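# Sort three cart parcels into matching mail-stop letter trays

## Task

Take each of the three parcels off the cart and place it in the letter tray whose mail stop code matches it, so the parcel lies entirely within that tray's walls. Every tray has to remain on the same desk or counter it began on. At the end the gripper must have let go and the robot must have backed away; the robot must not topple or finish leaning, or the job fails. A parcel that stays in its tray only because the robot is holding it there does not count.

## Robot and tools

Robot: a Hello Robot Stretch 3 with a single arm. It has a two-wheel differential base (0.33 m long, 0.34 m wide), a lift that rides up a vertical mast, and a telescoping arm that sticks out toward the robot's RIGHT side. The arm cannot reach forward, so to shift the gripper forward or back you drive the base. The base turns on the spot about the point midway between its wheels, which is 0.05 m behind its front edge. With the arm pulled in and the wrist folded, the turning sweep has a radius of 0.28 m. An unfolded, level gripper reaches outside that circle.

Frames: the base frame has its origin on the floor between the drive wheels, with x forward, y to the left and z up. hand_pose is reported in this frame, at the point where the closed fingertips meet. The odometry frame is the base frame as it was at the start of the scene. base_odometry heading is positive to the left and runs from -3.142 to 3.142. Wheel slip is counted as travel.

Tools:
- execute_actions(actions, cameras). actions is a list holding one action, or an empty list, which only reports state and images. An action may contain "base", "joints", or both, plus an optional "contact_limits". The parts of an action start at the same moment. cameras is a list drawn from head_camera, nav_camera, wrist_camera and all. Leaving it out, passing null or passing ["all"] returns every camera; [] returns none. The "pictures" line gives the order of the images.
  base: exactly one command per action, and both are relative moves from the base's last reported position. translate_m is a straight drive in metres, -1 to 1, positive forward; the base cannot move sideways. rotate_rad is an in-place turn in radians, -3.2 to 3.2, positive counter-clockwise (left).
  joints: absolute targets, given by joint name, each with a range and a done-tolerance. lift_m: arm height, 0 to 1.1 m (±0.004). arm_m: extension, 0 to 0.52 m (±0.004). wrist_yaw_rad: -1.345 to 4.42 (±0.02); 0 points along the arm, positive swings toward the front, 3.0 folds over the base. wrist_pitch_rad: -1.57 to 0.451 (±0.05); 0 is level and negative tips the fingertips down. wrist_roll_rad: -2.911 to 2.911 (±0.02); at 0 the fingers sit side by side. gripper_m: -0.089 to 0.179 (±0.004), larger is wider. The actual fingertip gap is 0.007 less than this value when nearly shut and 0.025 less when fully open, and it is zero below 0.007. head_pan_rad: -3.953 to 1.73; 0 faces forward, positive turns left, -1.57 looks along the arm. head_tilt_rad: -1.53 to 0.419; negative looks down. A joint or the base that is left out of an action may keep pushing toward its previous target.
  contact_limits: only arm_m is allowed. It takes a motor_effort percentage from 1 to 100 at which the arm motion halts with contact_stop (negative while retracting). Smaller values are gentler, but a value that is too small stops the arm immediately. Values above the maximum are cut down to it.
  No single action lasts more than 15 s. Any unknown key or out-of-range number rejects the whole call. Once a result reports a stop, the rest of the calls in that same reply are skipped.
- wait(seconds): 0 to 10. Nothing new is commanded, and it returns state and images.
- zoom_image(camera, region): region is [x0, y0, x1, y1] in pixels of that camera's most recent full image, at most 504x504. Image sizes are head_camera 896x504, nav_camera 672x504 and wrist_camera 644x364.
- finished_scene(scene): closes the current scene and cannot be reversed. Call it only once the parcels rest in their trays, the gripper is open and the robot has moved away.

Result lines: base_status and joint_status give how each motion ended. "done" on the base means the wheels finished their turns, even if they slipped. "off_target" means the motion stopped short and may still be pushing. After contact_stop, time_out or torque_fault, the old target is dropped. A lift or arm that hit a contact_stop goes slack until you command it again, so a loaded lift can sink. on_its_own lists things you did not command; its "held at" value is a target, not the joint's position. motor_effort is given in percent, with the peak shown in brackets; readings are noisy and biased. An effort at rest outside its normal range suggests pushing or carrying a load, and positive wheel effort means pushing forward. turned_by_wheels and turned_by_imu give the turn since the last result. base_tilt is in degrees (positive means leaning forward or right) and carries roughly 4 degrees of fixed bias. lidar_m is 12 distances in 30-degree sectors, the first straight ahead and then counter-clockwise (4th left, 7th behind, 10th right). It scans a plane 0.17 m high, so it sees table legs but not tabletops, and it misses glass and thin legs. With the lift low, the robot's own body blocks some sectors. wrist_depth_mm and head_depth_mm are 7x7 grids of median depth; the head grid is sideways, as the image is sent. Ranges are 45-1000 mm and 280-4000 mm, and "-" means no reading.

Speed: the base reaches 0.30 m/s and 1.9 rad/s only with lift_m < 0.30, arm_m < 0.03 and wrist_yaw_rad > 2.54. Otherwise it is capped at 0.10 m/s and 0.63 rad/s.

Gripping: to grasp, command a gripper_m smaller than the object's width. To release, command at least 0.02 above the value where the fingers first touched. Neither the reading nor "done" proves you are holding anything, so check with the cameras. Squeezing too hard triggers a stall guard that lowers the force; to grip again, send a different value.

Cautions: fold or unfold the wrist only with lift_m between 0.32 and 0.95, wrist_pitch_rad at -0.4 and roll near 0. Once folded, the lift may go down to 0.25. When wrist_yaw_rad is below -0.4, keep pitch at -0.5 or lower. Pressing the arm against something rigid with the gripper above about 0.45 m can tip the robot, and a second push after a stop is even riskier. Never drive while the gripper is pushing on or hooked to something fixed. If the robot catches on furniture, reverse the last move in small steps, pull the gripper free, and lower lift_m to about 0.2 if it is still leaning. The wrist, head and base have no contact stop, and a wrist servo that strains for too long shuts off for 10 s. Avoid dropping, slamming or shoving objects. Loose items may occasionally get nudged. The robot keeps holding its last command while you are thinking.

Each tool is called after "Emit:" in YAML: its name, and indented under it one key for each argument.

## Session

Emit:
execute_actions:
  actions: []

Scene clock: 0.00 s.
base_odometry: x=+0.000 y=+0.000 heading=+0.000 (m, m, rad; odometry frame)
turned_by_wheels: +0.000 (rad since the last result)
turned_by_imu: +0.000 (rad since the last result)
base_tilt: forward=+1.2 right=-0.4 (deg)
lidar_m: 2.04 2.11 1.86 1.39 1.47 1.73 1.72 2.16 1.58 1.58 2.19 2.03
head_depth_mm: 1721 2224 2218 2223 2099 2227 2193 / 1520 2312 2306 2305 2270 2260 2228 / 1525 2363 2376 2365 2323 2368 2234 / 1523 2431 2475 2470 2404 2408 2136 / 1508 2524 2539 2519 2514 2460 2158 / 1720 2520 2608 2591 2624 2575 2258 / 1712 2492 2732 2730 2713 2664 2275
base_status: not commanded
joint_positions: lift_m=+0.545 arm_m=+0.002 wrist_yaw_rad=+2.826 wrist_pitch_rad=-0.548 wrist_roll_rad=+0.001 gripper_m=+0.037 head_pan_rad=+0.004 head_tilt_rad=-0.006
joint_status: not commanded
motor_effort: left_wheel=+0 right_wheel=+0 lift_m=+33 arm_m=-1 wrist_yaw_rad=+1 wrist_pitch_rad=+4 wrist_roll_rad=+0 gripper_m=+0 head_pan_rad=-1 head_tilt_rad=+2 (%)
hand_pose: x=+0.0427 y=+0.0492 z=+0.5301 quat_wxyz=(+0.296, +0.702, +0.082, +0.642) (m; base frame)
wrist_depth_mm: - - - - - - - / - - - - - - - / - - - - - - - / - - - - - - - / - 862 870 897 912 944 985 / 695 744 - 751 774 813 826 / 616 - 656 677 670 696 724
pictures: head_camera (sideways: a quarter turn clockwise sets it upright), nav_camera (sideways: a quarter turn counterclockwise sets it upright), wrist_camera
camera_calibration (this result's frames):
head_camera: T_world_to_cam=[[0.0284335, 0.0029111, -0.999591, 1.31902], [0.0145233, 0.999889, 0.00332509, -0.0019435], [0.99949, -0.0146119, 0.0283881, -0.0854294], [0, 0, 0, 1]] pos_world=[0.0479097, -0.00314482, 1.32091]
nav_camera: T_world_to_cam=[[0.0211749, 0.00675343, 0.999753, -1.25924], [0.0282773, -0.999581, 0.00615335, 0.0468583], [0.999376, 0.02814, -0.021357, -0.0213147], [0, 0, 0, 1]] pos_world=[0.0466407, 0.0559426, 1.25819]
wrist_camera: T_world_to_cam=[[0.934619, -0.348685, 0.0700431, -0.0716757], [-0.17115, -0.613599, -0.770846, 0.4857], [0.311761, 0.70846, -0.633159, 0.447172], [0, 0, 0, 1]] pos_world=[0.0107062, -0.0437711, 0.662551]
Images, in order (width x height): head_camera 896x504, nav_camera 672x504, wrist_camera 644x364.

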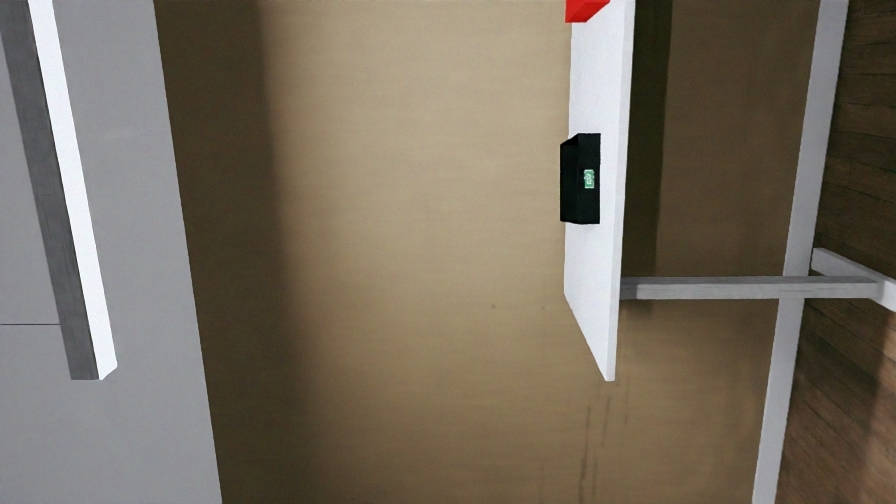

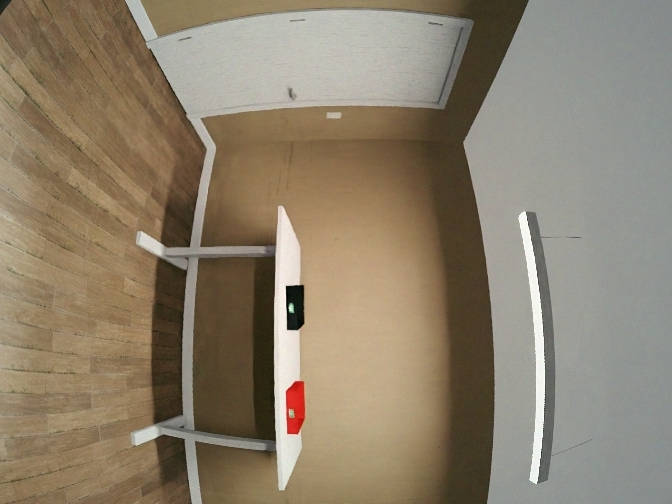

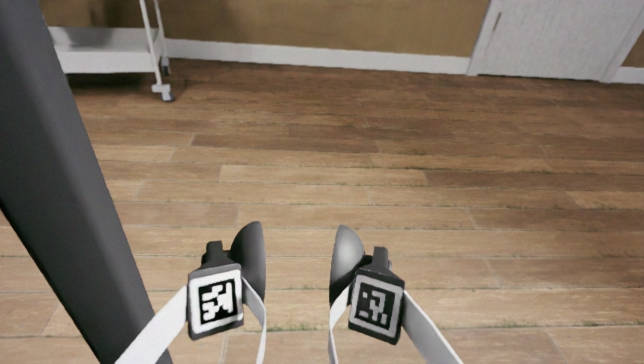

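Emit:
zoom_image:
  camera: "head_camera"
  region: [540, 120, 640, 240]

Emit:
zoom_image:
  camera: "nav_camera"
  region: [260, 370, 330, 450]

Emit:
execute_actions:
  actions:
    - {"joints":{"head_pan_rad":1.73,"head_tilt_rad":-0.4,"lift_m":0.4,"wrist_yaw_rad":3.1,"wrist_pitch_rad":-0.43}}
  cameras: ["head_camera","nav_camera"]

Region (540, 120, 640, 240) of head_camera's 896x504 image, scaled by 4.200, with more detail than that image has.

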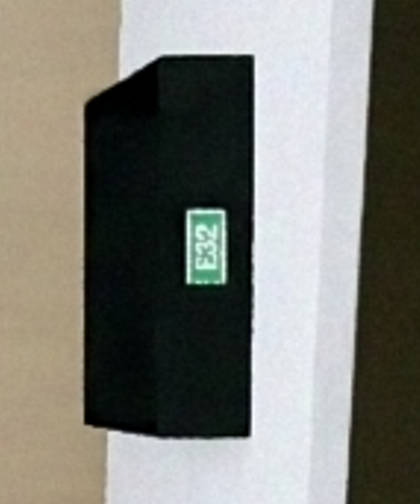

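Region (260, 370, 330, 450) of nav_camera's 672x504 image, scaled by 6.300, with more detail than that image has; it fills the left 441 columns of this view, and the rest is white.

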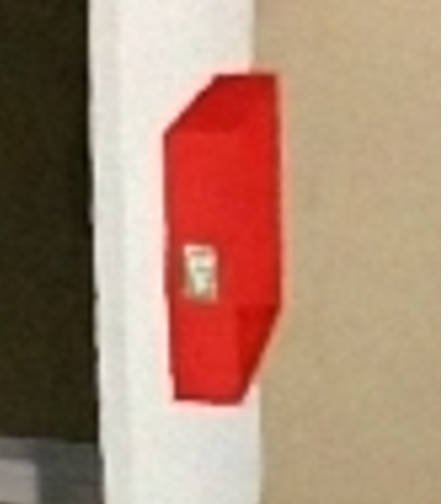

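Scene clock: 11.47 s.
base_odometry: x=+0.000 y=+0.000 heading=+0.000 (m, m, rad; odometry frame)
turned_by_wheels: +0.000 (rad since the last result)
turned_by_imu: +0.000 (rad since the last result)
base_tilt: forward=+1.1 right=-0.3 (deg)
lidar_m: 2.04 2.11 1.87 1.40 1.47 1.72 1.73 2.16 1.58 1.58 2.19 2.03
head_depth_mm: 1533 1631 1717 1840 1947 1764 1401 / 1590 1694 1801 1926 2072 1763 1400 / 1661 1751 1895 1985 2069 1767 1402 / 1736 1846 1987 1811 1868 1718 1406 / 1833 1950 2088 1848 1875 1729 1407 / 1900 2055 2225 2354 2396 1758 1432 / 1980 2140 2283 - - - -
base_status: not commanded
joint_positions: lift_m=+0.400 arm_m=+0.002 wrist_yaw_rad=+3.098 wrist_pitch_rad=-0.452 wrist_roll_rad=+0.001 gripper_m=+0.037 head_pan_rad=+1.723 head_tilt_rad=-0.395
joint_status: all done
motor_effort: left_wheel=+0(0) right_wheel=+0(1) lift_m=+29(35) arm_m=+0(1) wrist_yaw_rad=+2(2) wrist_pitch_rad=+8(5) wrist_roll_rad=+0(0) gripper_m=+0(0) head_pan_rad=+5(52) head_tilt_rad=-3(36) (%)
hand_pose: x=-0.0116 y=+0.0730 z=+0.4053 quat_wxyz=(+0.174, +0.692, +0.143, +0.685) (m; base frame)
wrist_depth_mm: - - - - - - - / - - - - - - - / - - - - - - - / 850 877 939 963 - - - / 740 742 - 824 848 829 870 / 628 634 - 656 693 683 706 / 533 537 545 562 567 602 609
pictures: head_camera (sideways: a quarter turn clockwise sets it upright), nav_camera (sideways: a quarter turn counterclockwise sets it upright)
camera_calibration (this result's frames):
head_camera: T_world_to_cam=[[0.0505929, -0.348644, -0.935889, 1.23546], [-0.991127, -0.132859, -0.00408557, 0.0138386], [-0.122916, 0.927791, -0.352272, 0.416912], [0, 0, 0, 1]] pos_world=[0.00245578, 0.0457664, 1.30317]
nav_camera: T_world_to_cam=[[-0.0668984, 0.392695, 0.917232, -1.15078], [0.984466, 0.175545, -0.00335397, 0.0534037], [-0.162332, 0.90276, -0.398338, 0.476452], [0, 0, 0, 1]] pos_world=[-0.0522159, 0.0124094, 1.2455]
Images, in order (width x height): head_camera 896x504, nav_camera 672x504.

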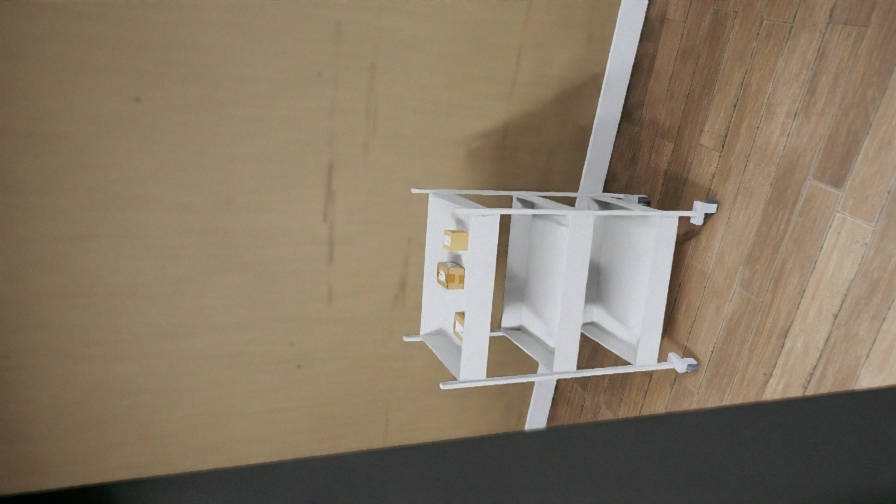

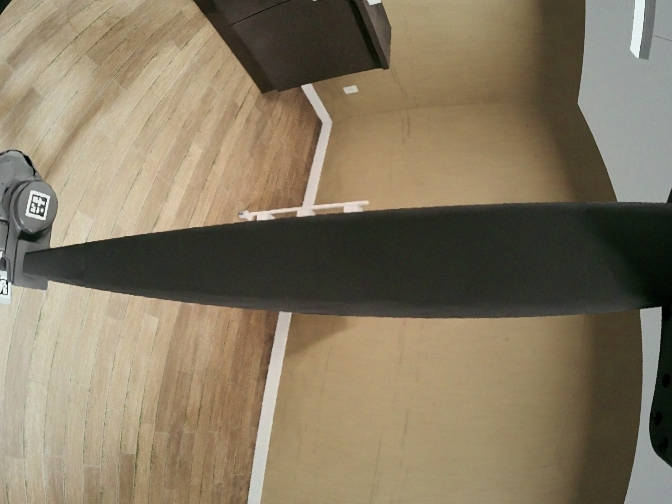

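Emit:
zoom_image:
  camera: "head_camera"
  region: [400, 180, 520, 390]

Region (400, 180, 520, 390) of head_camera's 896x504 image, scaled by 2.400, with more detail than that image has; it fills the left 288 columns of this view, and the rest is white.

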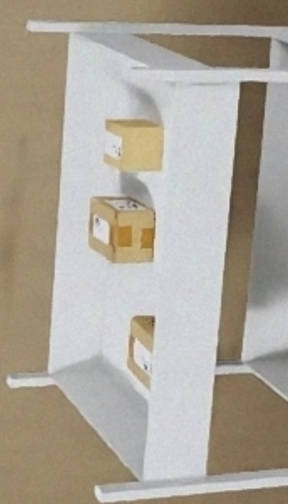

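Emit:
execute_actions:
  actions:
    - {"base":{"rotate_rad":1.76},"joints":{"head_pan_rad":0.95,"head_tilt_rad":-0.35,"lift_m":0.285}}
  cameras: ["head_camera","nav_camera"]

Scene clock: 30.60 s.
base_odometry: x=+0.000 y=+0.000 heading=+1.760 (m, m, rad; odometry frame)
turned_by_wheels: +1.760 (rad since the last result)
turned_by_imu: +1.748 (rad since the last result)
base_tilt: forward=+1.1 right=-0.5 (deg)
lidar_m: 1.39 1.83 1.72 1.76 2.00 1.84 1.72 2.50 2.03 2.04 1.98 1.87
head_depth_mm: 2124 2279 2394 1902 2162 1849 1444 / 2086 2236 2330 1878 2008 1831 1441 / 2071 2206 2311 1840 1952 1837 1447 / 2018 2169 2256 1785 1926 1837 1452 / 2002 2115 2207 1752 1875 1850 1447 / 1974 2067 2162 1724 1835 1854 1453 / 1943 2044 2127 1703 1801 1872 1452
base_status: done
joint_positions: lift_m=+0.285 arm_m=+0.002 wrist_yaw_rad=+3.098 wrist_pitch_rad=-0.451 wrist_roll_rad=+0.001 gripper_m=+0.037 head_pan_rad=+0.957 head_tilt_rad=-0.359
joint_status: all done
motor_effort: left_wheel=-2(6) right_wheel=+2(11) lift_m=+29(29) arm_m=-1(1) wrist_yaw_rad=+3(2) wrist_pitch_rad=+7(8) wrist_roll_rad=+0(0) gripper_m=+0(0) head_pan_rad=-4(51) head_tilt_rad=+6(13) (%)
hand_pose: x=-0.0117 y=+0.0731 z=+0.2904 quat_wxyz=(+0.174, +0.692, +0.143, +0.685) (m; base frame)
wrist_depth_mm: - - - - - - - / - - - - - - - / 855 907 977 - - - - / 683 690 739 752 780 829 849 / 569 588 - 619 645 641 678 / 488 504 - 512 540 530 563 / - - - - 443 468 479
pictures: head_camera (sideways: a quarter turn clockwise sets it upright), nav_camera (sideways: a quarter turn counterclockwise sets it upright)
camera_calibration (this result's frames):
head_camera: T_world_to_cam=[[-0.185476, -0.258452, -0.948051, 1.25278], [-0.806484, 0.591246, -0.00340234, 0.011823], [0.56141, 0.763958, -0.318099, 0.368264], [0, 0, 0, 1]] pos_world=[0.0351471, 0.0354544, 1.30488]
nav_camera: T_world_to_cam=[[0.204624, 0.302037, 0.931076, -1.1705], [0.831406, -0.55566, -0.00246522, 0.0531804], [0.516617, 0.774607, -0.364817, 0.428687], [0, 0, 0, 1]] pos_world=[-0.0261689, 0.0510221, 1.24635]
Images, in order (width x height): head_camera 896x504, nav_camera 672x504.

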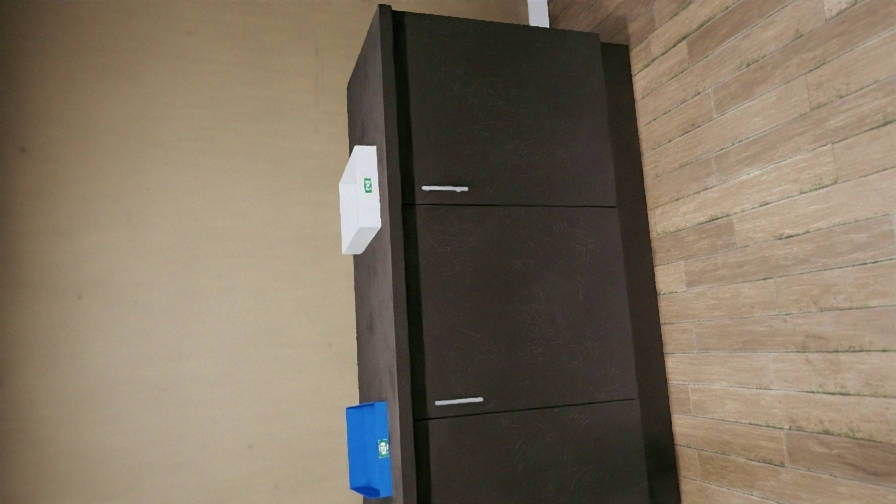

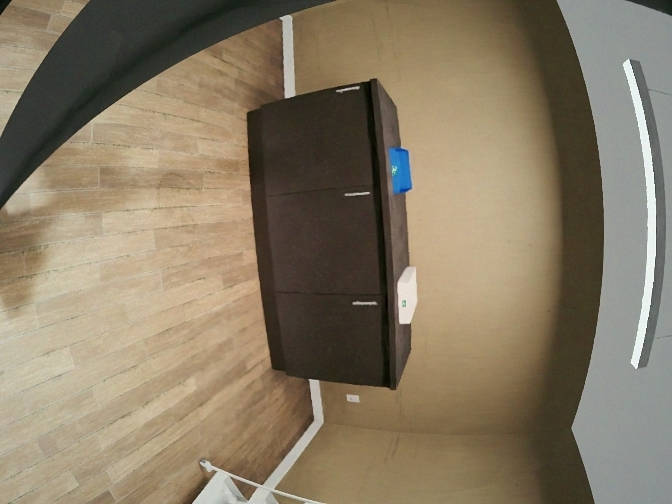

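Emit:
zoom_image:
  camera: "head_camera"
  region: [330, 150, 410, 220]

Emit:
zoom_image:
  camera: "head_camera"
  region: [340, 410, 420, 480]

Emit:
execute_actions:
  actions:
    - {"base":{"translate_m":1.0},"joints":{"head_pan_rad":-2.4,"head_tilt_rad":-0.2,"lift_m":0.7}}
  cameras: ["head_camera","nav_camera"]

Region (330, 150, 410, 220) of head_camera's 896x504 image, scaled by 6.300, with more detail than that image has; it fills the top 441 rows of this view, and the rest is white.

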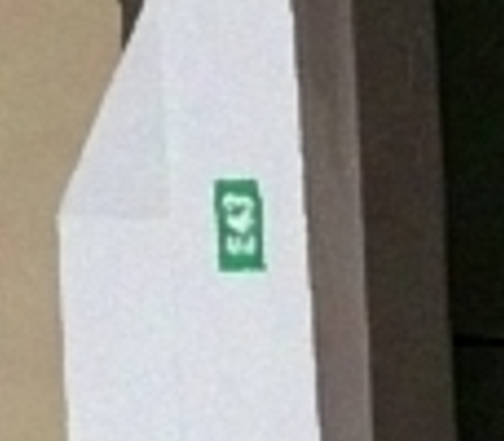

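Region (340, 410, 420, 480) of head_camera's 896x504 image, scaled by 6.300, with more detail than that image has; it fills the top 441 rows of this view, and the rest is white.

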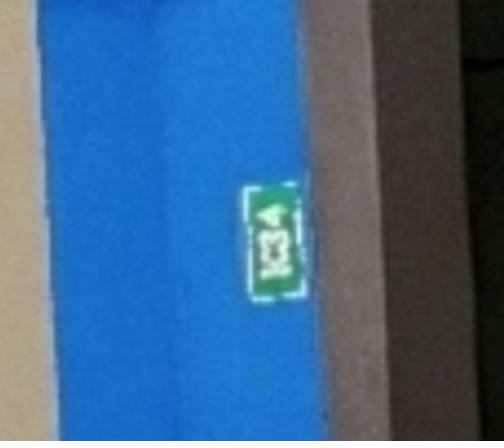

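Scene clock: 47.03 s.
base_odometry: x=-0.188 y=+0.982 heading=+1.760 (m, m, rad; odometry frame)
turned_by_wheels: +0.000 (rad since the last result)
turned_by_imu: +0.002 (rad since the last result)
base_tilt: forward=+1.0 right=-0.5 (deg)
lidar_m: 0.42 0.49 1.29 1.32 1.71 2.52 2.71 2.79 2.38 1.48 1.03 0.41
head_depth_mm: 2304 3220 3348 3510 3392 2240 1675 / 2648 3048 3213 3312 3260 2257 1681 / 2588 2962 3064 3103 3181 2256 1676 / 2592 2832 2883 3026 3099 2270 1686 / 2566 2732 2820 2886 3015 2271 1681 / 2491 2614 2700 2734 2841 2265 1704 / 2420 2492 2600 2626 2786 2309 1682
base_status: done
joint_positions: lift_m=+0.700 arm_m=+0.002 wrist_yaw_rad=+3.099 wrist_pitch_rad=-0.451 wrist_roll_rad=+0.001 gripper_m=+0.037 head_pan_rad=-2.393 head_tilt_rad=-0.210
joint_status: all done
motor_effort: left_wheel=-2(8) right_wheel=+3(12) lift_m=+37(38) arm_m=-1(1) wrist_yaw_rad=+1(2) wrist_pitch_rad=+7(7) wrist_roll_rad=+0(0) gripper_m=-1(0) head_pan_rad=-4(51) head_tilt_rad=+7(25) (%)
hand_pose: x=-0.0118 y=+0.0732 z=+0.7052 quat_wxyz=(+0.173, +0.692, +0.143, +0.686) (m; base frame)
wrist_depth_mm: - - - - - - - / - - - - - - - / - - - - - - - / - - - - - - - / - - - - - - - / 934 - - - - - - / 859 860 879 888 880 930 900
pictures: head_camera (sideways: a quarter turn clockwise sets it upright), nav_camera (sideways: a quarter turn counterclockwise sets it upright)
camera_calibration (this result's frames):
head_camera: T_world_to_cam=[[0.129587, 0.11659, -0.98469, 1.29874], [0.666456, -0.745544, -0.000568107, -0.000851427], [-0.734196, -0.656179, -0.174315, 0.189023], [0, 0, 0, 1]] pos_world=[-0.0289517, -0.0280221, 1.31181]
nav_camera: T_world_to_cam=[[-0.158804, -0.156629, 0.974807, -1.2254], [-0.698488, 0.715621, 0.00119476, 0.0577481], [-0.697779, -0.680702, -0.223047, 0.251583], [0, 0, 0, 1]] pos_world=[0.0212872, -0.0620068, 1.25058]
Images, in order (width x height): head_camera 896x504, nav_camera 672x504.

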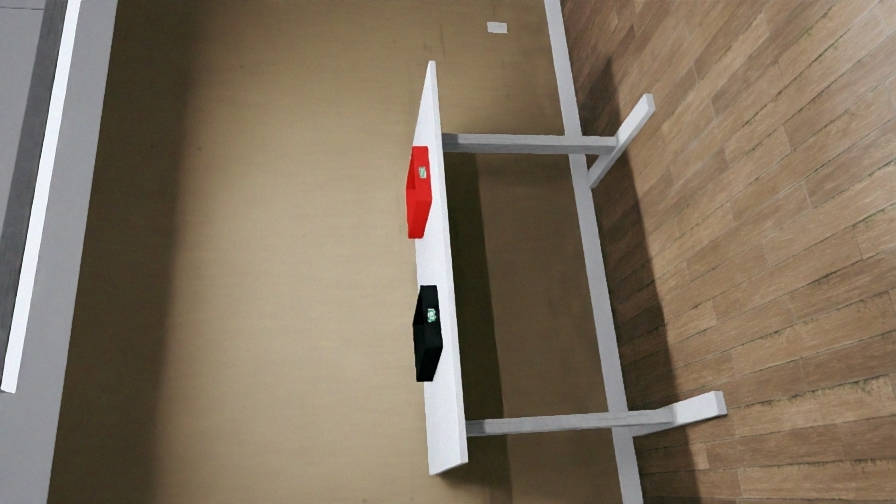

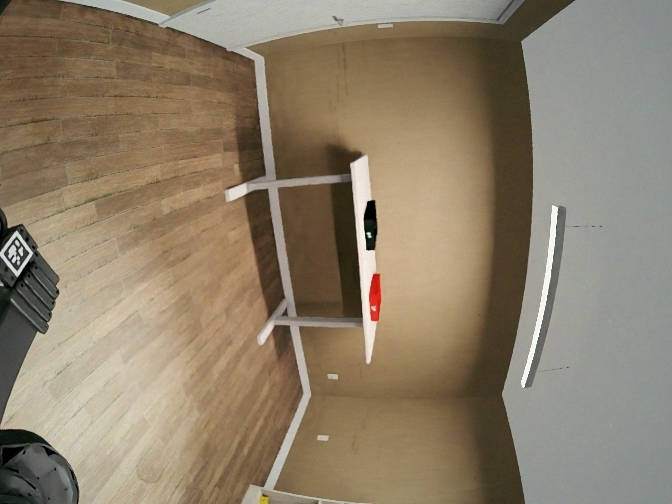

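Emit:
execute_actions:
  actions:
    - {"base":{"rotate_rad":1.33},"joints":{"head_pan_rad":-1.4,"head_tilt_rad":-0.8,"lift_m":0.92,"wrist_yaw_rad":0,"gripper_m":0.09}}

Scene clock: 56.70 s.
base_odometry: x=-0.188 y=+0.982 heading=+3.090 (m, m, rad; odometry frame)
turned_by_wheels: +1.330 (rad since the last result)
turned_by_imu: +1.324 (rad since the last result)
base_tilt: forward=+1.1 right=-0.4 (deg)
lidar_m: 1.29 1.46 2.78 2.52 3.12 2.38 2.10 1.16 0.98 0.41 0.44 1.30
head_depth_mm: 789 882 1002 1160 1319 - - / 813 917 1054 1174 - - - / 844 958 1104 903 753 938 1097 / 878 999 1166 877 765 960 1106 / 913 1049 1220 881 786 963 1135 / 954 1099 1258 907 744 1075 1126 / 993 1156 1378 1530 791 1257 1135
base_status: done
joint_positions: lift_m=+0.920 arm_m=+0.002 wrist_yaw_rad=+0.002 wrist_pitch_rad=-0.451 wrist_roll_rad=+0.001 gripper_m=+0.090 head_pan_rad=-1.407 head_tilt_rad=-0.790
joint_status: all done
motor_effort: left_wheel=-1(4) right_wheel=+2(8) lift_m=+38(36) arm_m=-1(1) wrist_yaw_rad=-1(1) wrist_pitch_rad=+7(7) wrist_roll_rad=+0(0) gripper_m=+0(80) head_pan_rad=+4(54) head_tilt_rad=-6(45) (%)
hand_pose: x=-0.0211 y=-0.3669 z=+0.9252 quat_wxyz=(+0.689, +0.159, -0.689, -0.158) (m; base frame)
wrist_depth_mm: 778 734 696 660 640 604 593 / 834 800 760 721 689 661 630 / 917 877 838 792 731 697 674 / 588 601 609 849 828 771 724 / 521 512 525 897 857 806 777 / 414 - 468 - - 908 877 / 363 389 407 435 - - 924
pictures: head_camera (sideways: a quarter turn clockwise sets it upright), nav_camera (sideways: a quarter turn counterclockwise sets it upright), wrist_camera
camera_calibration (this result's frames):
head_camera: T_world_to_cam=[[-0.109015, 0.676653, -0.728187, 0.965594], [0.989, 0.147508, -0.0109922, 0.0107476], [0.0999758, -0.721376, -0.68529, 0.848834], [0, 0, 0, 1]] pos_world=[0.00977239, -0.0426285, 1.28495]
nav_camera: T_world_to_cam=[[0.12409, -0.709926, 0.693258, -0.859938], [-0.982846, -0.184004, -0.0125031, 0.0773113], [0.136438, -0.679814, -0.720581, 0.893863], [0, 0, 0, 1]] pos_world=[0.0607375, 0.0113942, 1.24123]
wrist_camera: T_world_to_cam=[[-0.996769, 0.0462453, 0.0656662, -0.0766149], [-0.0286914, 0.558624, -0.828925, 1.0109], [-0.0750166, -0.828131, -0.555492, 0.368252], [0, 0, 0, 1]] pos_world=[-0.0197382, -0.256209, 1.04755]
Images, in order (width x height): head_camera 896x504, nav_camera 672x504, wrist_camera 644x364.

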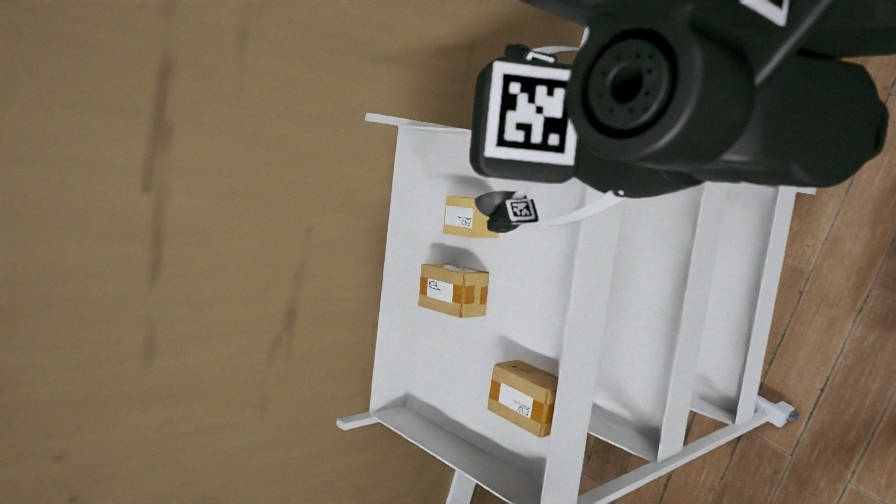

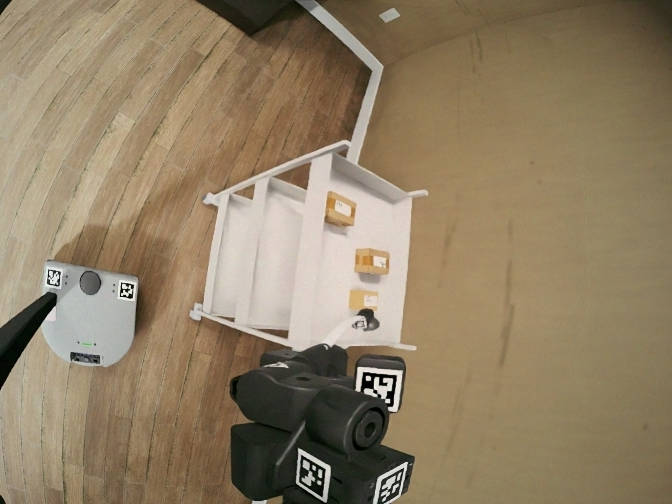

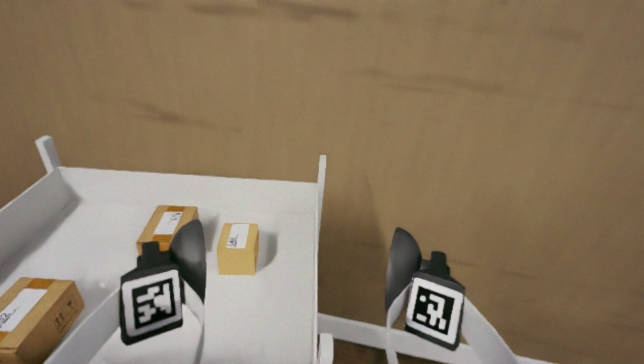

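Emit:
zoom_image:
  camera: "head_camera"
  region: [400, 180, 580, 450]

Region (400, 180, 580, 450) of head_camera's 896x504 image, scaled by 1.867, with more detail than that image has.

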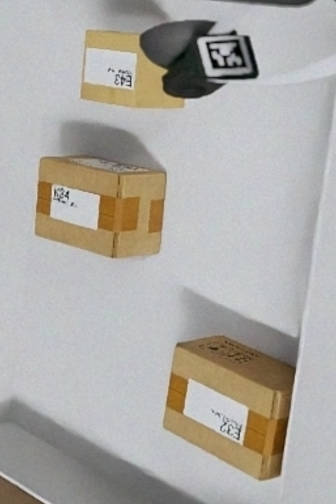

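Emit:
execute_actions:
  actions:
    - {"base":{"translate_m":0.065},"joints":{"arm_m":0.37,"wrist_pitch_rad":-1.0,"lift_m":0.87,"gripper_m":0.085}}
  cameras: ["head_camera","wrist_camera"]

Scene clock: 104.23 s.
base_odometry: x=-0.253 y=+0.986 heading=+3.090 (m, m, rad; odometry frame)
turned_by_wheels: +0.000 (rad since the last result)
turned_by_imu: +0.000 (rad since the last result)
base_tilt: forward=+1.0 right=-0.2 (deg)
lidar_m: 1.23 1.38 2.76 2.51 2.78 2.44 2.12 1.18 0.42 0.42 0.44 1.23
head_depth_mm: 795 879 - 1185 1387 1295 1129 / 825 915 - 858 723 1090 1107 / 855 970 1117 878 762 940 1086 / 890 1016 1174 859 763 961 1104 / 927 1063 1236 906 741 1029 1132 / 963 1114 1290 898 800 1086 1136 / 1012 1172 1396 1721 1431 1307 1132
base_status: done
joint_positions: lift_m=+0.870 arm_m=+0.370 wrist_yaw_rad=+0.001 wrist_pitch_rad=-1.005 wrist_roll_rad=+0.001 gripper_m=+0.085 head_pan_rad=-1.407 head_tilt_rad=-0.790
joint_status: all done
motor_effort: left_wheel=-2(3) right_wheel=+3(8) lift_m=+29(33) arm_m=+4(7) wrist_yaw_rad=+0(1) wrist_pitch_rad=+2(8) wrist_roll_rad=+0(0) gripper_m=+0(32) head_pan_rad=+4(5) head_tilt_rad=-6(6) (%)
hand_pose: x=-0.0215 y=-0.6317 z=+0.7796 quat_wxyz=(+0.620, +0.341, -0.620, -0.341) (m; base frame)
wrist_depth_mm: 609 554 508 479 447 417 397 / 732 683 627 571 517 484 455 / 279 280 282 281 278 574 538 / 288 297 303 312 310 695 637 / 262 227 281 286 291 912 803 / 210 212 221 268 - 937 928 / 233 240 242 252 252 879 903
pictures: head_camera (sideways: a quarter turn clockwise sets it upright), wrist_camera
camera_calibration (this result's frames):
head_camera: T_world_to_cam=[[-0.10907, 0.676801, -0.728042, 0.965404], [0.988993, 0.147553, -0.0109956, 0.010752], [0.0999827, -0.721227, -0.685445, 0.849036], [0, 0, 0, 1]] pos_world=[0.00977362, -0.0426248, 1.28494]
wrist_camera: T_world_to_cam=[[-0.996665, 0.00623359, 0.0813683, -0.0927697], [-0.0278367, 0.911309, -0.410782, 0.934897], [-0.0767123, -0.411677, -0.908096, 0.606011], [0, 0, 0, 1]] pos_world=[-0.0199473, -0.60192, 0.941903]
Images, in order (width x height): head_camera 896x504, wrist_camera 644x364.

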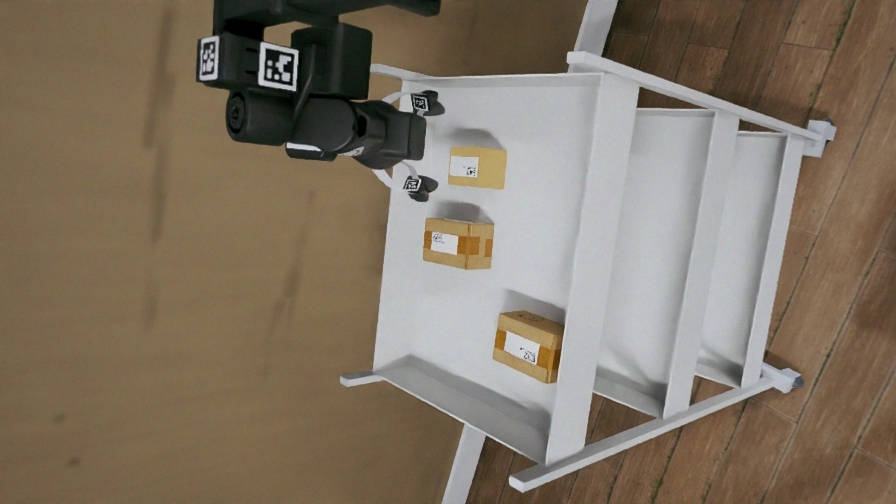

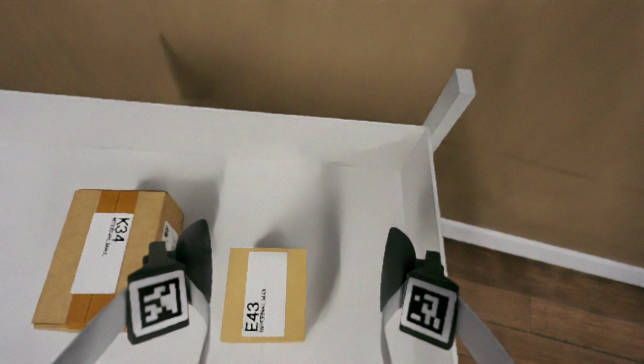

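Emit:
execute_actions:
  actions:
    - {"base":{"translate_m":0.018},"joints":{"arm_m":0.367,"lift_m":0.835}}
  cameras: []

Emit:
execute_actions:
  actions:
    - {"joints":{"lift_m":0.779}}
  cameras: ["wrist_camera"]

Scene clock: 114.07 s.
base_odometry: x=-0.271 y=+0.987 heading=+3.089 (m, m, rad; odometry frame)
turned_by_wheels: +0.000 (rad since the last result)
turned_by_imu: +0.000 (rad since the last result)
base_tilt: forward=+0.8 right=-0.4 (deg)
lidar_m: 1.21 1.36 2.76 2.51 2.78 2.46 2.14 1.18 0.43 0.42 0.44 1.22
head_depth_mm: 804 890 - 1172 1330 1297 1128 / 831 934 - 862 740 941 1094 / 859 976 1121 853 760 937 1085 / 893 1017 1182 859 762 962 1110 / 930 1066 1238 904 742 1029 1129 / 970 1119 1313 914 792 1088 1135 / 1014 1174 1399 1700 1471 1303 1135
base_status: done
joint_positions: lift_m=+0.835 arm_m=+0.367 wrist_yaw_rad=+0.001 wrist_pitch_rad=-1.005 wrist_roll_rad=+0.001 gripper_m=+0.085 head_pan_rad=-1.407 head_tilt_rad=-0.790
joint_status: all done
motor_effort: left_wheel=-1(1) right_wheel=+3(7) lift_m=+29(28) arm_m=-5(7) wrist_yaw_rad=+0(0) wrist_pitch_rad=+2(2) wrist_roll_rad=+0(0) gripper_m=+0(0) head_pan_rad=+4(4) head_tilt_rad=-6(6) (%)
hand_pose: x=-0.0215 y=-0.6292 z=+0.7446 quat_wxyz=(+0.620, +0.341, -0.619, -0.341) (m; base frame)
wrist_depth_mm: 632 565 525 496 450 416 404 / 241 239 242 541 511 469 467 / 271 270 276 270 263 547 535 / 251 205 263 271 274 662 651 / 193 192 245 251 256 806 803 / 177 181 225 189 - 222 905 / 207 211 217 217 225 214 865
pictures: none
No camera images: the call's "cameras" was empty. Leave "cameras" out to get every camera's image.

Scene clock: 115.40 s.
base_odometry: x=-0.271 y=+0.987 heading=+3.089 (m, m, rad; odometry frame)
turned_by_wheels: +0.000 (rad since the last result)
turned_by_imu: +0.000 (rad since the last result)
base_tilt: forward=+1.1 right=-0.4 (deg)
lidar_m: 1.21 1.36 2.77 2.51 2.78 2.46 2.14 1.18 0.43 0.42 0.44 1.21
head_depth_mm: 797 899 988 - 712 1263 1122 / 829 937 1034 836 738 938 1089 / 862 973 1120 875 762 938 1086 / 895 1020 1188 859 761 959 1106 / 932 1065 1249 910 741 1038 1133 / 966 1122 1305 910 793 1098 1131 / 1011 1177 1399 1714 1461 1304 1137
base_status: not commanded
joint_positions: lift_m=+0.779 arm_m=+0.367 wrist_yaw_rad=+0.001 wrist_pitch_rad=-1.005 wrist_roll_rad=+0.001 gripper_m=+0.085 head_pan_rad=-1.407 head_tilt_rad=-0.790
joint_status: all done
motor_effort: left_wheel=-2(2) right_wheel=+2(3) lift_m=+29(24) arm_m=-4(4) wrist_yaw_rad=-1(0) wrist_pitch_rad=+2(2) wrist_roll_rad=+0(0) gripper_m=-1(0) head_pan_rad=+5(5) head_tilt_rad=-6(6) (%)
hand_pose: x=-0.0215 y=-0.6292 z=+0.6886 quat_wxyz=(+0.620, +0.341, -0.619, -0.341) (m; base frame)
wrist_depth_mm: 193 191 189 187 191 187 397 / 221 225 224 222 218 202 454 / 154 160 217 226 230 189 533 / 143 157 202 209 213 186 614 / 134 147 145 144 199 182 728 / 127 137 133 133 - 179 144 / 161 162 165 167 174 167 135
pictures: wrist_camera
camera_calibration (this result's frames):
wrist_camera: T_world_to_cam=[[-0.996665, 0.00619386, 0.0813718, -0.0854044], [-0.0278368, 0.911509, -0.410336, 0.894994], [-0.0767127, -0.411232, -0.908297, 0.524794], [0, 0, 0, 1]] pos_world=[-0.0199473, -0.599454, 0.850866]
Images, in order (width x height): wrist_camera 644x364.

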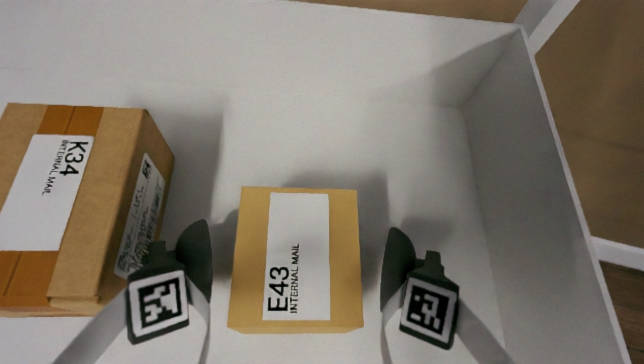

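Emit:
execute_actions:
  actions:
    - {"joints":{"gripper_m":0.019}}
  cameras: []

Emit:
execute_actions:
  actions:
    - {"joints":{"lift_m":0.84}}
  cameras: []

Emit:
execute_actions:
  actions:
    - {"base":{"translate_m":0.69},"joints":{"lift_m":1.1,"wrist_pitch_rad":-0.7,"head_pan_rad":0.0,"head_tilt_rad":-0.5}}

Scene clock: 125.67 s.
base_odometry: x=-0.271 y=+0.987 heading=+3.089 (m, m, rad; odometry frame)
turned_by_wheels: +0.000 (rad since the last result)
turned_by_imu: +0.000 (rad since the last result)
base_tilt: forward=+1.1 right=-0.4 (deg)
lidar_m: 1.21 1.37 2.76 2.51 2.78 2.46 2.13 1.18 0.43 0.42 0.44 1.21
head_depth_mm: 801 898 987 - 711 1267 1120 / 829 935 1029 849 741 936 1093 / 861 970 1115 878 763 937 1089 / 895 1020 1183 859 763 960 1106 / 930 1067 1250 909 740 1034 1130 / 968 1116 1306 917 795 1093 1138 / 1013 1177 1405 1720 1462 1317 1134
base_status: not commanded
joint_positions: lift_m=+0.779 arm_m=+0.367 wrist_yaw_rad=+0.001 wrist_pitch_rad=-1.007 wrist_roll_rad=+0.001 gripper_m=+0.020 head_pan_rad=-1.407 head_tilt_rad=-0.790
joint_status: all done
motor_effort: left_wheel=-2(2) right_wheel=+2(2) lift_m=+29(29) arm_m=-4(5) wrist_yaw_rad=+0(0) wrist_pitch_rad=+2(2) wrist_roll_rad=+0(0) gripper_m=-17(89) head_pan_rad=+5(4) head_tilt_rad=-6(6) (%)
hand_pose: x=-0.0215 y=-0.6289 z=+0.6884 quat_wxyz=(+0.619, +0.341, -0.619, -0.341) (m; base frame)
wrist_depth_mm: 195 193 189 188 191 188 404 / 221 223 226 221 218 201 464 / 153 160 219 224 232 190 533 / 143 158 204 208 213 186 619 / 134 159 141 140 199 183 737 / 127 148 129 132 189 178 144 / 162 164 164 167 172 174 135
pictures: none
No camera images: the call's "cameras" was empty. Leave "cameras" out to get every camera's image.

Scene clock: 127.07 s.
base_odometry: x=-0.271 y=+0.987 heading=+3.089 (m, m, rad; odometry frame)
turned_by_wheels: +0.000 (rad since the last result)
turned_by_imu: +0.000 (rad since the last result)
base_tilt: forward=+1.1 right=-0.4 (deg)
lidar_m: 1.21 1.37 2.76 2.51 2.77 2.46 2.14 1.18 0.43 0.42 0.44 1.21
head_depth_mm: 802 894 - 1163 1326 1299 1123 / 829 935 - 862 741 938 1091 / 859 977 1124 847 760 937 1085 / 896 1022 1188 859 766 965 1112 / 926 1064 1248 907 741 1034 1129 / 972 1121 1298 916 794 1092 1132 / 1012 1171 1393 1716 1467 1311 1138
base_status: not commanded
joint_positions: lift_m=+0.840 arm_m=+0.367 wrist_yaw_rad=+0.001 wrist_pitch_rad=-1.008 wrist_roll_rad=+0.001 gripper_m=+0.020 head_pan_rad=-1.407 head_tilt_rad=-0.790
joint_status: all done
motor_effort: left_wheel=-1(1) right_wheel=+2(2) lift_m=+38(39) arm_m=-5(5) wrist_yaw_rad=-1(0) wrist_pitch_rad=+3(3) wrist_roll_rad=+0(0) gripper_m=-17(17) head_pan_rad=+4(5) head_tilt_rad=-6(6) (%)
hand_pose: x=-0.0215 y=-0.6286 z=+0.7490 quat_wxyz=(+0.619, +0.342, -0.619, -0.342) (m; base frame)
wrist_depth_mm: 642 581 522 484 456 419 405 / 241 246 244 540 507 477 468 / 267 272 278 275 268 557 535 / 255 209 269 274 276 669 643 / 199 196 141 139 260 825 828 / 182 184 129 132 246 221 928 / 211 214 216 219 224 218 860
pictures: none
No camera images: the call's "cameras" was empty. Leave "cameras" out to get every camera's image.

Scene clock: 135.37 s.
base_odometry: x=-0.960 y=+1.023 heading=+3.089 (m, m, rad; odometry frame)
turned_by_wheels: +0.000 (rad since the last result)
turned_by_imu: -0.001 (rad since the last result)
base_tilt: forward=+1.1 right=-0.4 (deg)
lidar_m: 0.54 0.61 0.99 2.60 2.60 3.38 2.49 0.61 0.57 1.14 1.29 0.54
head_depth_mm: 902 978 1067 843 602 644 733 / 925 998 1085 844 620 664 757 / 944 1016 1100 846 630 684 785 / 958 1049 1127 845 648 709 816 / 981 1067 1153 848 662 731 850 / 1001 1092 1181 821 676 755 883 / 1020 1112 1209 860 697 785 918
base_status: done
joint_positions: lift_m=+1.100 arm_m=+0.367 wrist_yaw_rad=+0.001 wrist_pitch_rad=-0.721 wrist_roll_rad=+0.001 gripper_m=+0.020 head_pan_rad=-0.007 head_tilt_rad=-0.507
joint_status: all done
motor_effort: left_wheel=-1(3) right_wheel=+2(9) lift_m=+38(43) arm_m=-4(5) wrist_yaw_rad=+0(0) wrist_pitch_rad=+7(9) wrist_roll_rad=+0(0) gripper_m=-16(17) head_pan_rad=+4(51) head_tilt_rad=+4(31) (%)
hand_pose: x=-0.0215 y=-0.6888 z=+1.0513 quat_wxyz=(+0.662, +0.250, -0.662, -0.250) (m; base frame)
wrist_depth_mm: 648 608 581 536 523 483 472 / 737 683 646 605 573 530 517 / 861 796 718 684 651 588 566 / - 951 842 760 738 683 629 / - - 140 140 856 799 734 / - - 129 131 - 939 839 / - - - - - - 497
pictures: head_camera (sideways: a quarter turn clockwise sets it upright), nav_camera (sideways: a quarter turn counterclockwise sets it upright), wrist_camera
camera_calibration (this result's frames):
head_camera: T_world_to_cam=[[-0.455011, 0.00604135, -0.890466, 1.17927], [0.0253366, 0.99966, -0.00616431, 0.0103437], [0.890126, -0.0253662, -0.455009, 0.544425], [0, 0, 0, 1]] pos_world=[0.0517124, -0.00365465, 1.29788]
nav_camera: T_world_to_cam=[[0.498706, 0.00309304, 0.866766, -1.0884], [0.0167586, -0.999841, -0.00607441, 0.0628477], [0.866609, 0.0175552, -0.498679, 0.600742], [0, 0, 0, 1]] pos_world=[0.0211294, 0.0556581, 1.24335]
wrist_camera: T_world_to_cam=[[-0.996684, 0.028519, 0.0762068, -0.0936667], [-0.0279268, 0.75978, -0.64958, 1.24517], [-0.0764258, -0.649554, -0.756464, 0.505949], [0, 0, 0, 1]] pos_world=[-0.0199148, -0.614745, 1.19871]
Images, in order (width x height): head_camera 896x504, nav_camera 672x504, wrist_camera 644x364.

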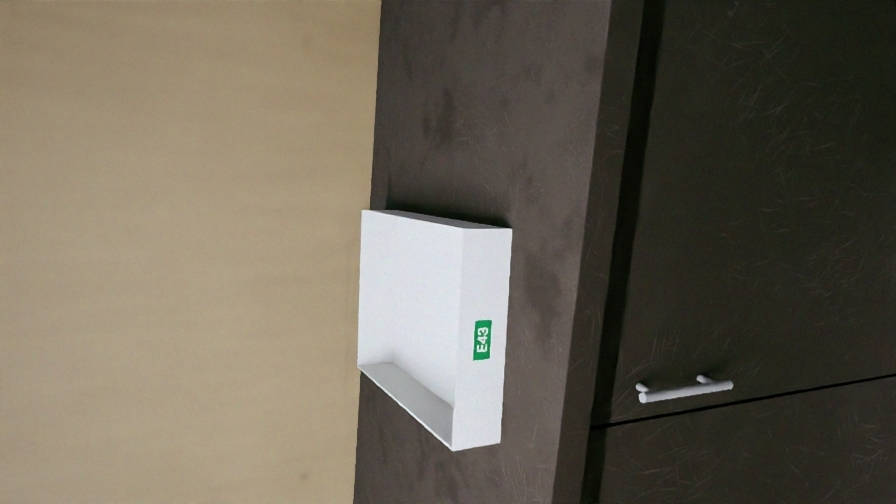

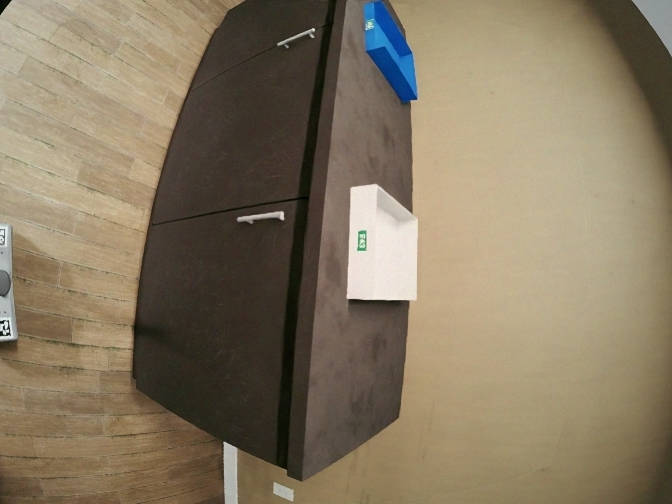

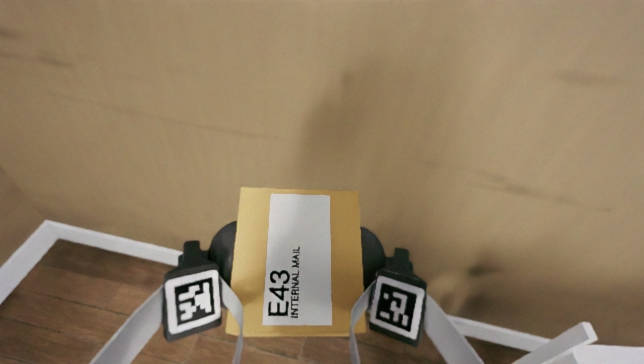

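Emit:
execute_actions:
  actions:
    - {"base":{"rotate_rad":1.70},"joints":{"arm_m":0.52,"head_pan_rad":-1.45,"head_tilt_rad":-0.5}}
  cameras: ["head_camera","wrist_camera"]

Scene clock: 147.60 s.
base_odometry: x=-0.960 y=+1.023 heading=-1.494 (m, m, rad; odometry frame)
turned_by_wheels: +1.700 (rad since the last result)
turned_by_imu: +1.692 (rad since the last result)
base_tilt: forward=+1.0 right=-0.4 (deg)
lidar_m: 2.60 2.91 3.38 2.01 0.57 0.64 1.14 0.60 0.54 0.54 0.65 1.25
head_depth_mm: 916 996 1066 841 604 639 716 / 959 - 1093 837 630 685 773 / 1016 1095 1155 842 660 735 839 / 1064 1157 1228 763 692 789 919 / 1118 1222 1297 854 754 862 1008 / 1181 1294 1358 856 817 944 1130 / 1247 1371 1315 860 896 1049 1235
base_status: done
joint_positions: lift_m=+1.100 arm_m=+0.520 wrist_yaw_rad=+0.001 wrist_pitch_rad=-0.721 wrist_roll_rad=+0.001 gripper_m=+0.020 head_pan_rad=-1.443 head_tilt_rad=-0.507
joint_status: all done
motor_effort: left_wheel=-2(5) right_wheel=+2(9) lift_m=+38(38) arm_m=+3(8) wrist_yaw_rad=+0(0) wrist_pitch_rad=+7(7) wrist_roll_rad=+0(0) gripper_m=-17(17) head_pan_rad=-5(52) head_tilt_rad=+4(4) (%)
hand_pose: x=-0.0215 y=-0.8413 z=+1.0513 quat_wxyz=(+0.662, +0.250, -0.662, -0.250) (m; base frame)
wrist_depth_mm: 568 535 482 441 401 380 349 / 464 478 502 492 452 412 378 / 401 416 430 444 467 452 418 / 354 365 351 344 343 418 422 / 315 317 140 140 344 349 370 / 283 283 129 132 316 303 325 / 258 255 257 260 270 280 294
pictures: head_camera (sideways: a quarter turn clockwise sets it upright), wrist_camera
camera_calibration (this result's frames):
head_camera: T_world_to_cam=[[-0.0551991, 0.451611, -0.890506, 1.17689], [0.993985, 0.10934, -0.00616271, 0.00443289], [0.0945846, -0.88549, -0.454931, 0.549176], [0, 0, 0, 1]] pos_world=[0.00861314, -0.0456898, 1.29789]
wrist_camera: T_world_to_cam=[[-0.996682, 0.0285957, 0.0761998, -0.0892584], [-0.0278993, 0.759481, -0.649931, 1.36125], [-0.0764576, -0.6499, -0.756164, 0.406306], [0, 0, 0, 1]] pos_world=[-0.0199191, -0.767236, 1.19876]
Images, in order (width x height): head_camera 896x504, wrist_camera 644x364.

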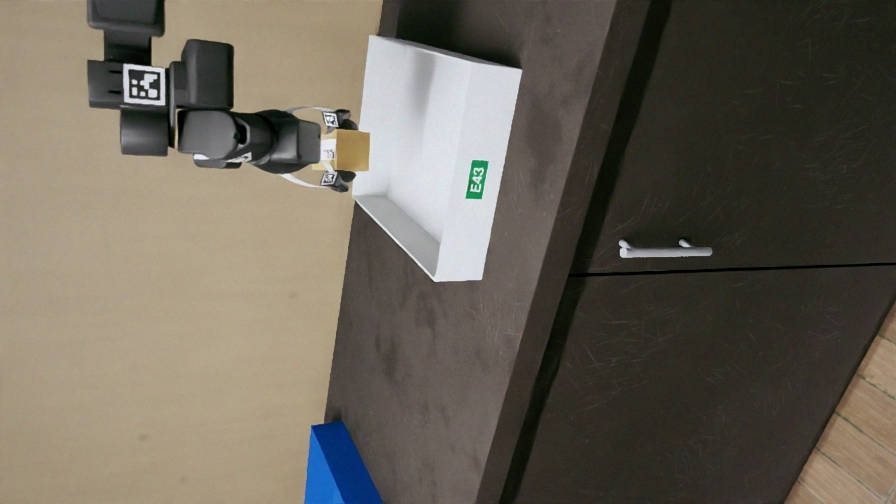

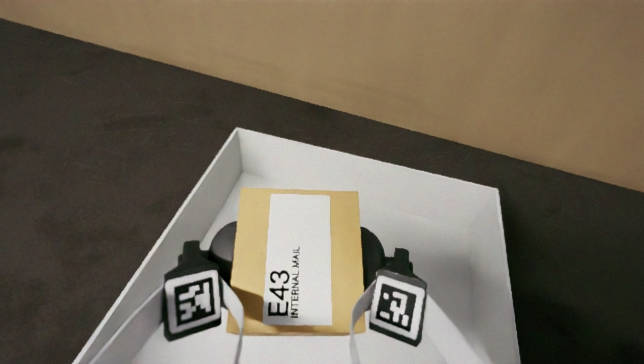

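Emit:
execute_actions:
  actions:
    - {"joints":{"wrist_pitch_rad":-1.0,"lift_m":1.048}}
  cameras: ["head_camera","wrist_camera"]

Scene clock: 154.70 s.
base_odometry: x=-0.960 y=+1.023 heading=-1.494 (m, m, rad; odometry frame)
turned_by_wheels: +0.000 (rad since the last result)
turned_by_imu: +0.000 (rad since the last result)
base_tilt: forward=+1.1 right=-0.3 (deg)
lidar_m: 2.61 2.90 3.39 2.02 0.57 0.64 1.15 0.60 0.54 0.54 0.66 1.25
head_depth_mm: 925 980 1076 839 603 637 715 / 967 1018 1121 778 628 684 776 / 1007 1091 1178 751 660 735 835 / 1059 1148 1227 764 694 792 919 / 1121 1216 1294 855 755 864 1008 / 1182 1291 1355 852 817 947 1126 / 1252 1377 1312 858 891 1051 1232
base_status: not commanded
joint_positions: lift_m=+1.048 arm_m=+0.520 wrist_yaw_rad=+0.001 wrist_pitch_rad=-1.007 wrist_roll_rad=+0.001 gripper_m=+0.020 head_pan_rad=-1.443 head_tilt_rad=-0.507
joint_status: all done
motor_effort: left_wheel=-1(2) right_wheel=+2(2) lift_m=+30(35) arm_m=+4(4) wrist_yaw_rad=+0(0) wrist_pitch_rad=+2(6) wrist_roll_rad=+0(0) gripper_m=-17(17) head_pan_rad=-4(4) head_tilt_rad=+5(5) (%)
hand_pose: x=-0.0215 y=-0.7812 z=+0.9574 quat_wxyz=(+0.619, +0.341, -0.619, -0.342) (m; base frame)
wrist_depth_mm: 271 233 274 286 288 262 316 / 247 211 258 266 273 277 293 / 177 221 239 246 252 251 268 / 176 214 224 226 235 233 244 / 185 202 141 139 217 215 228 / 185 191 129 131 207 203 210 / 177 180 181 183 187 190 197
pictures: head_camera (sideways: a quarter turn clockwise sets it upright), wrist_camera
camera_calibration (this result's frames):
head_camera: T_world_to_cam=[[-0.0551991, 0.451611, -0.890506, 1.17689], [0.993985, 0.10934, -0.00616271, 0.00443289], [0.0945846, -0.88549, -0.454931, 0.549176], [0, 0, 0, 1]] pos_world=[0.00861314, -0.0456898, 1.29789]
wrist_camera: T_world_to_cam=[[-0.996664, 0.00609302, 0.0813879, -0.106434], [-0.0278012, 0.912226, -0.408742, 1.14293], [-0.0767347, -0.409641, -0.909014, 0.708324], [0, 0, 0, 1]] pos_world=[-0.0199511, -0.751802, 1.1197]
Images, in order (width x height): head_camera 896x504, wrist_camera 644x364.

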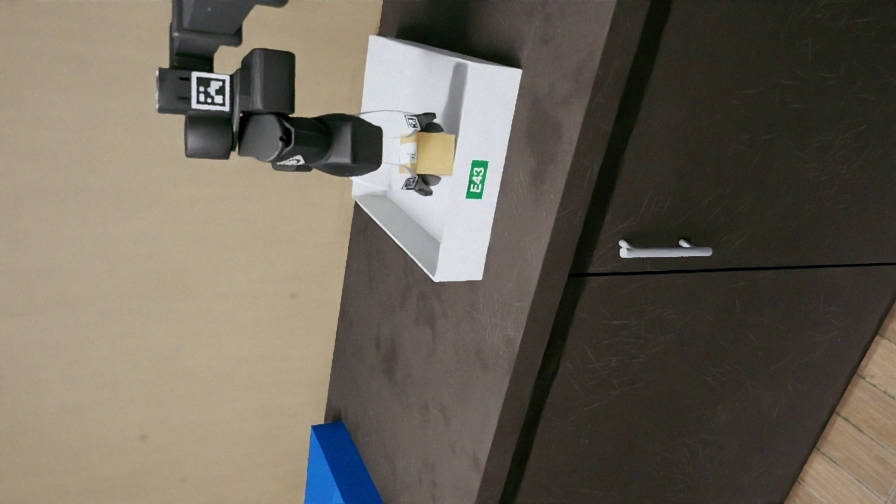

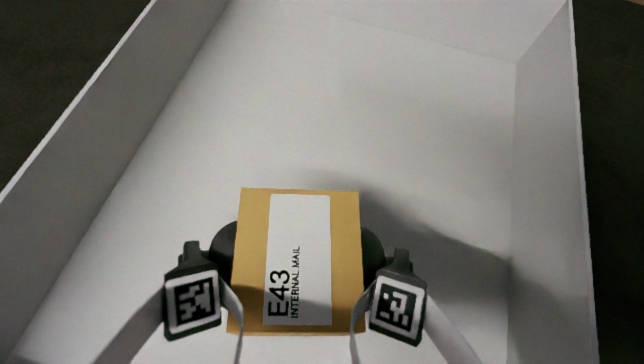

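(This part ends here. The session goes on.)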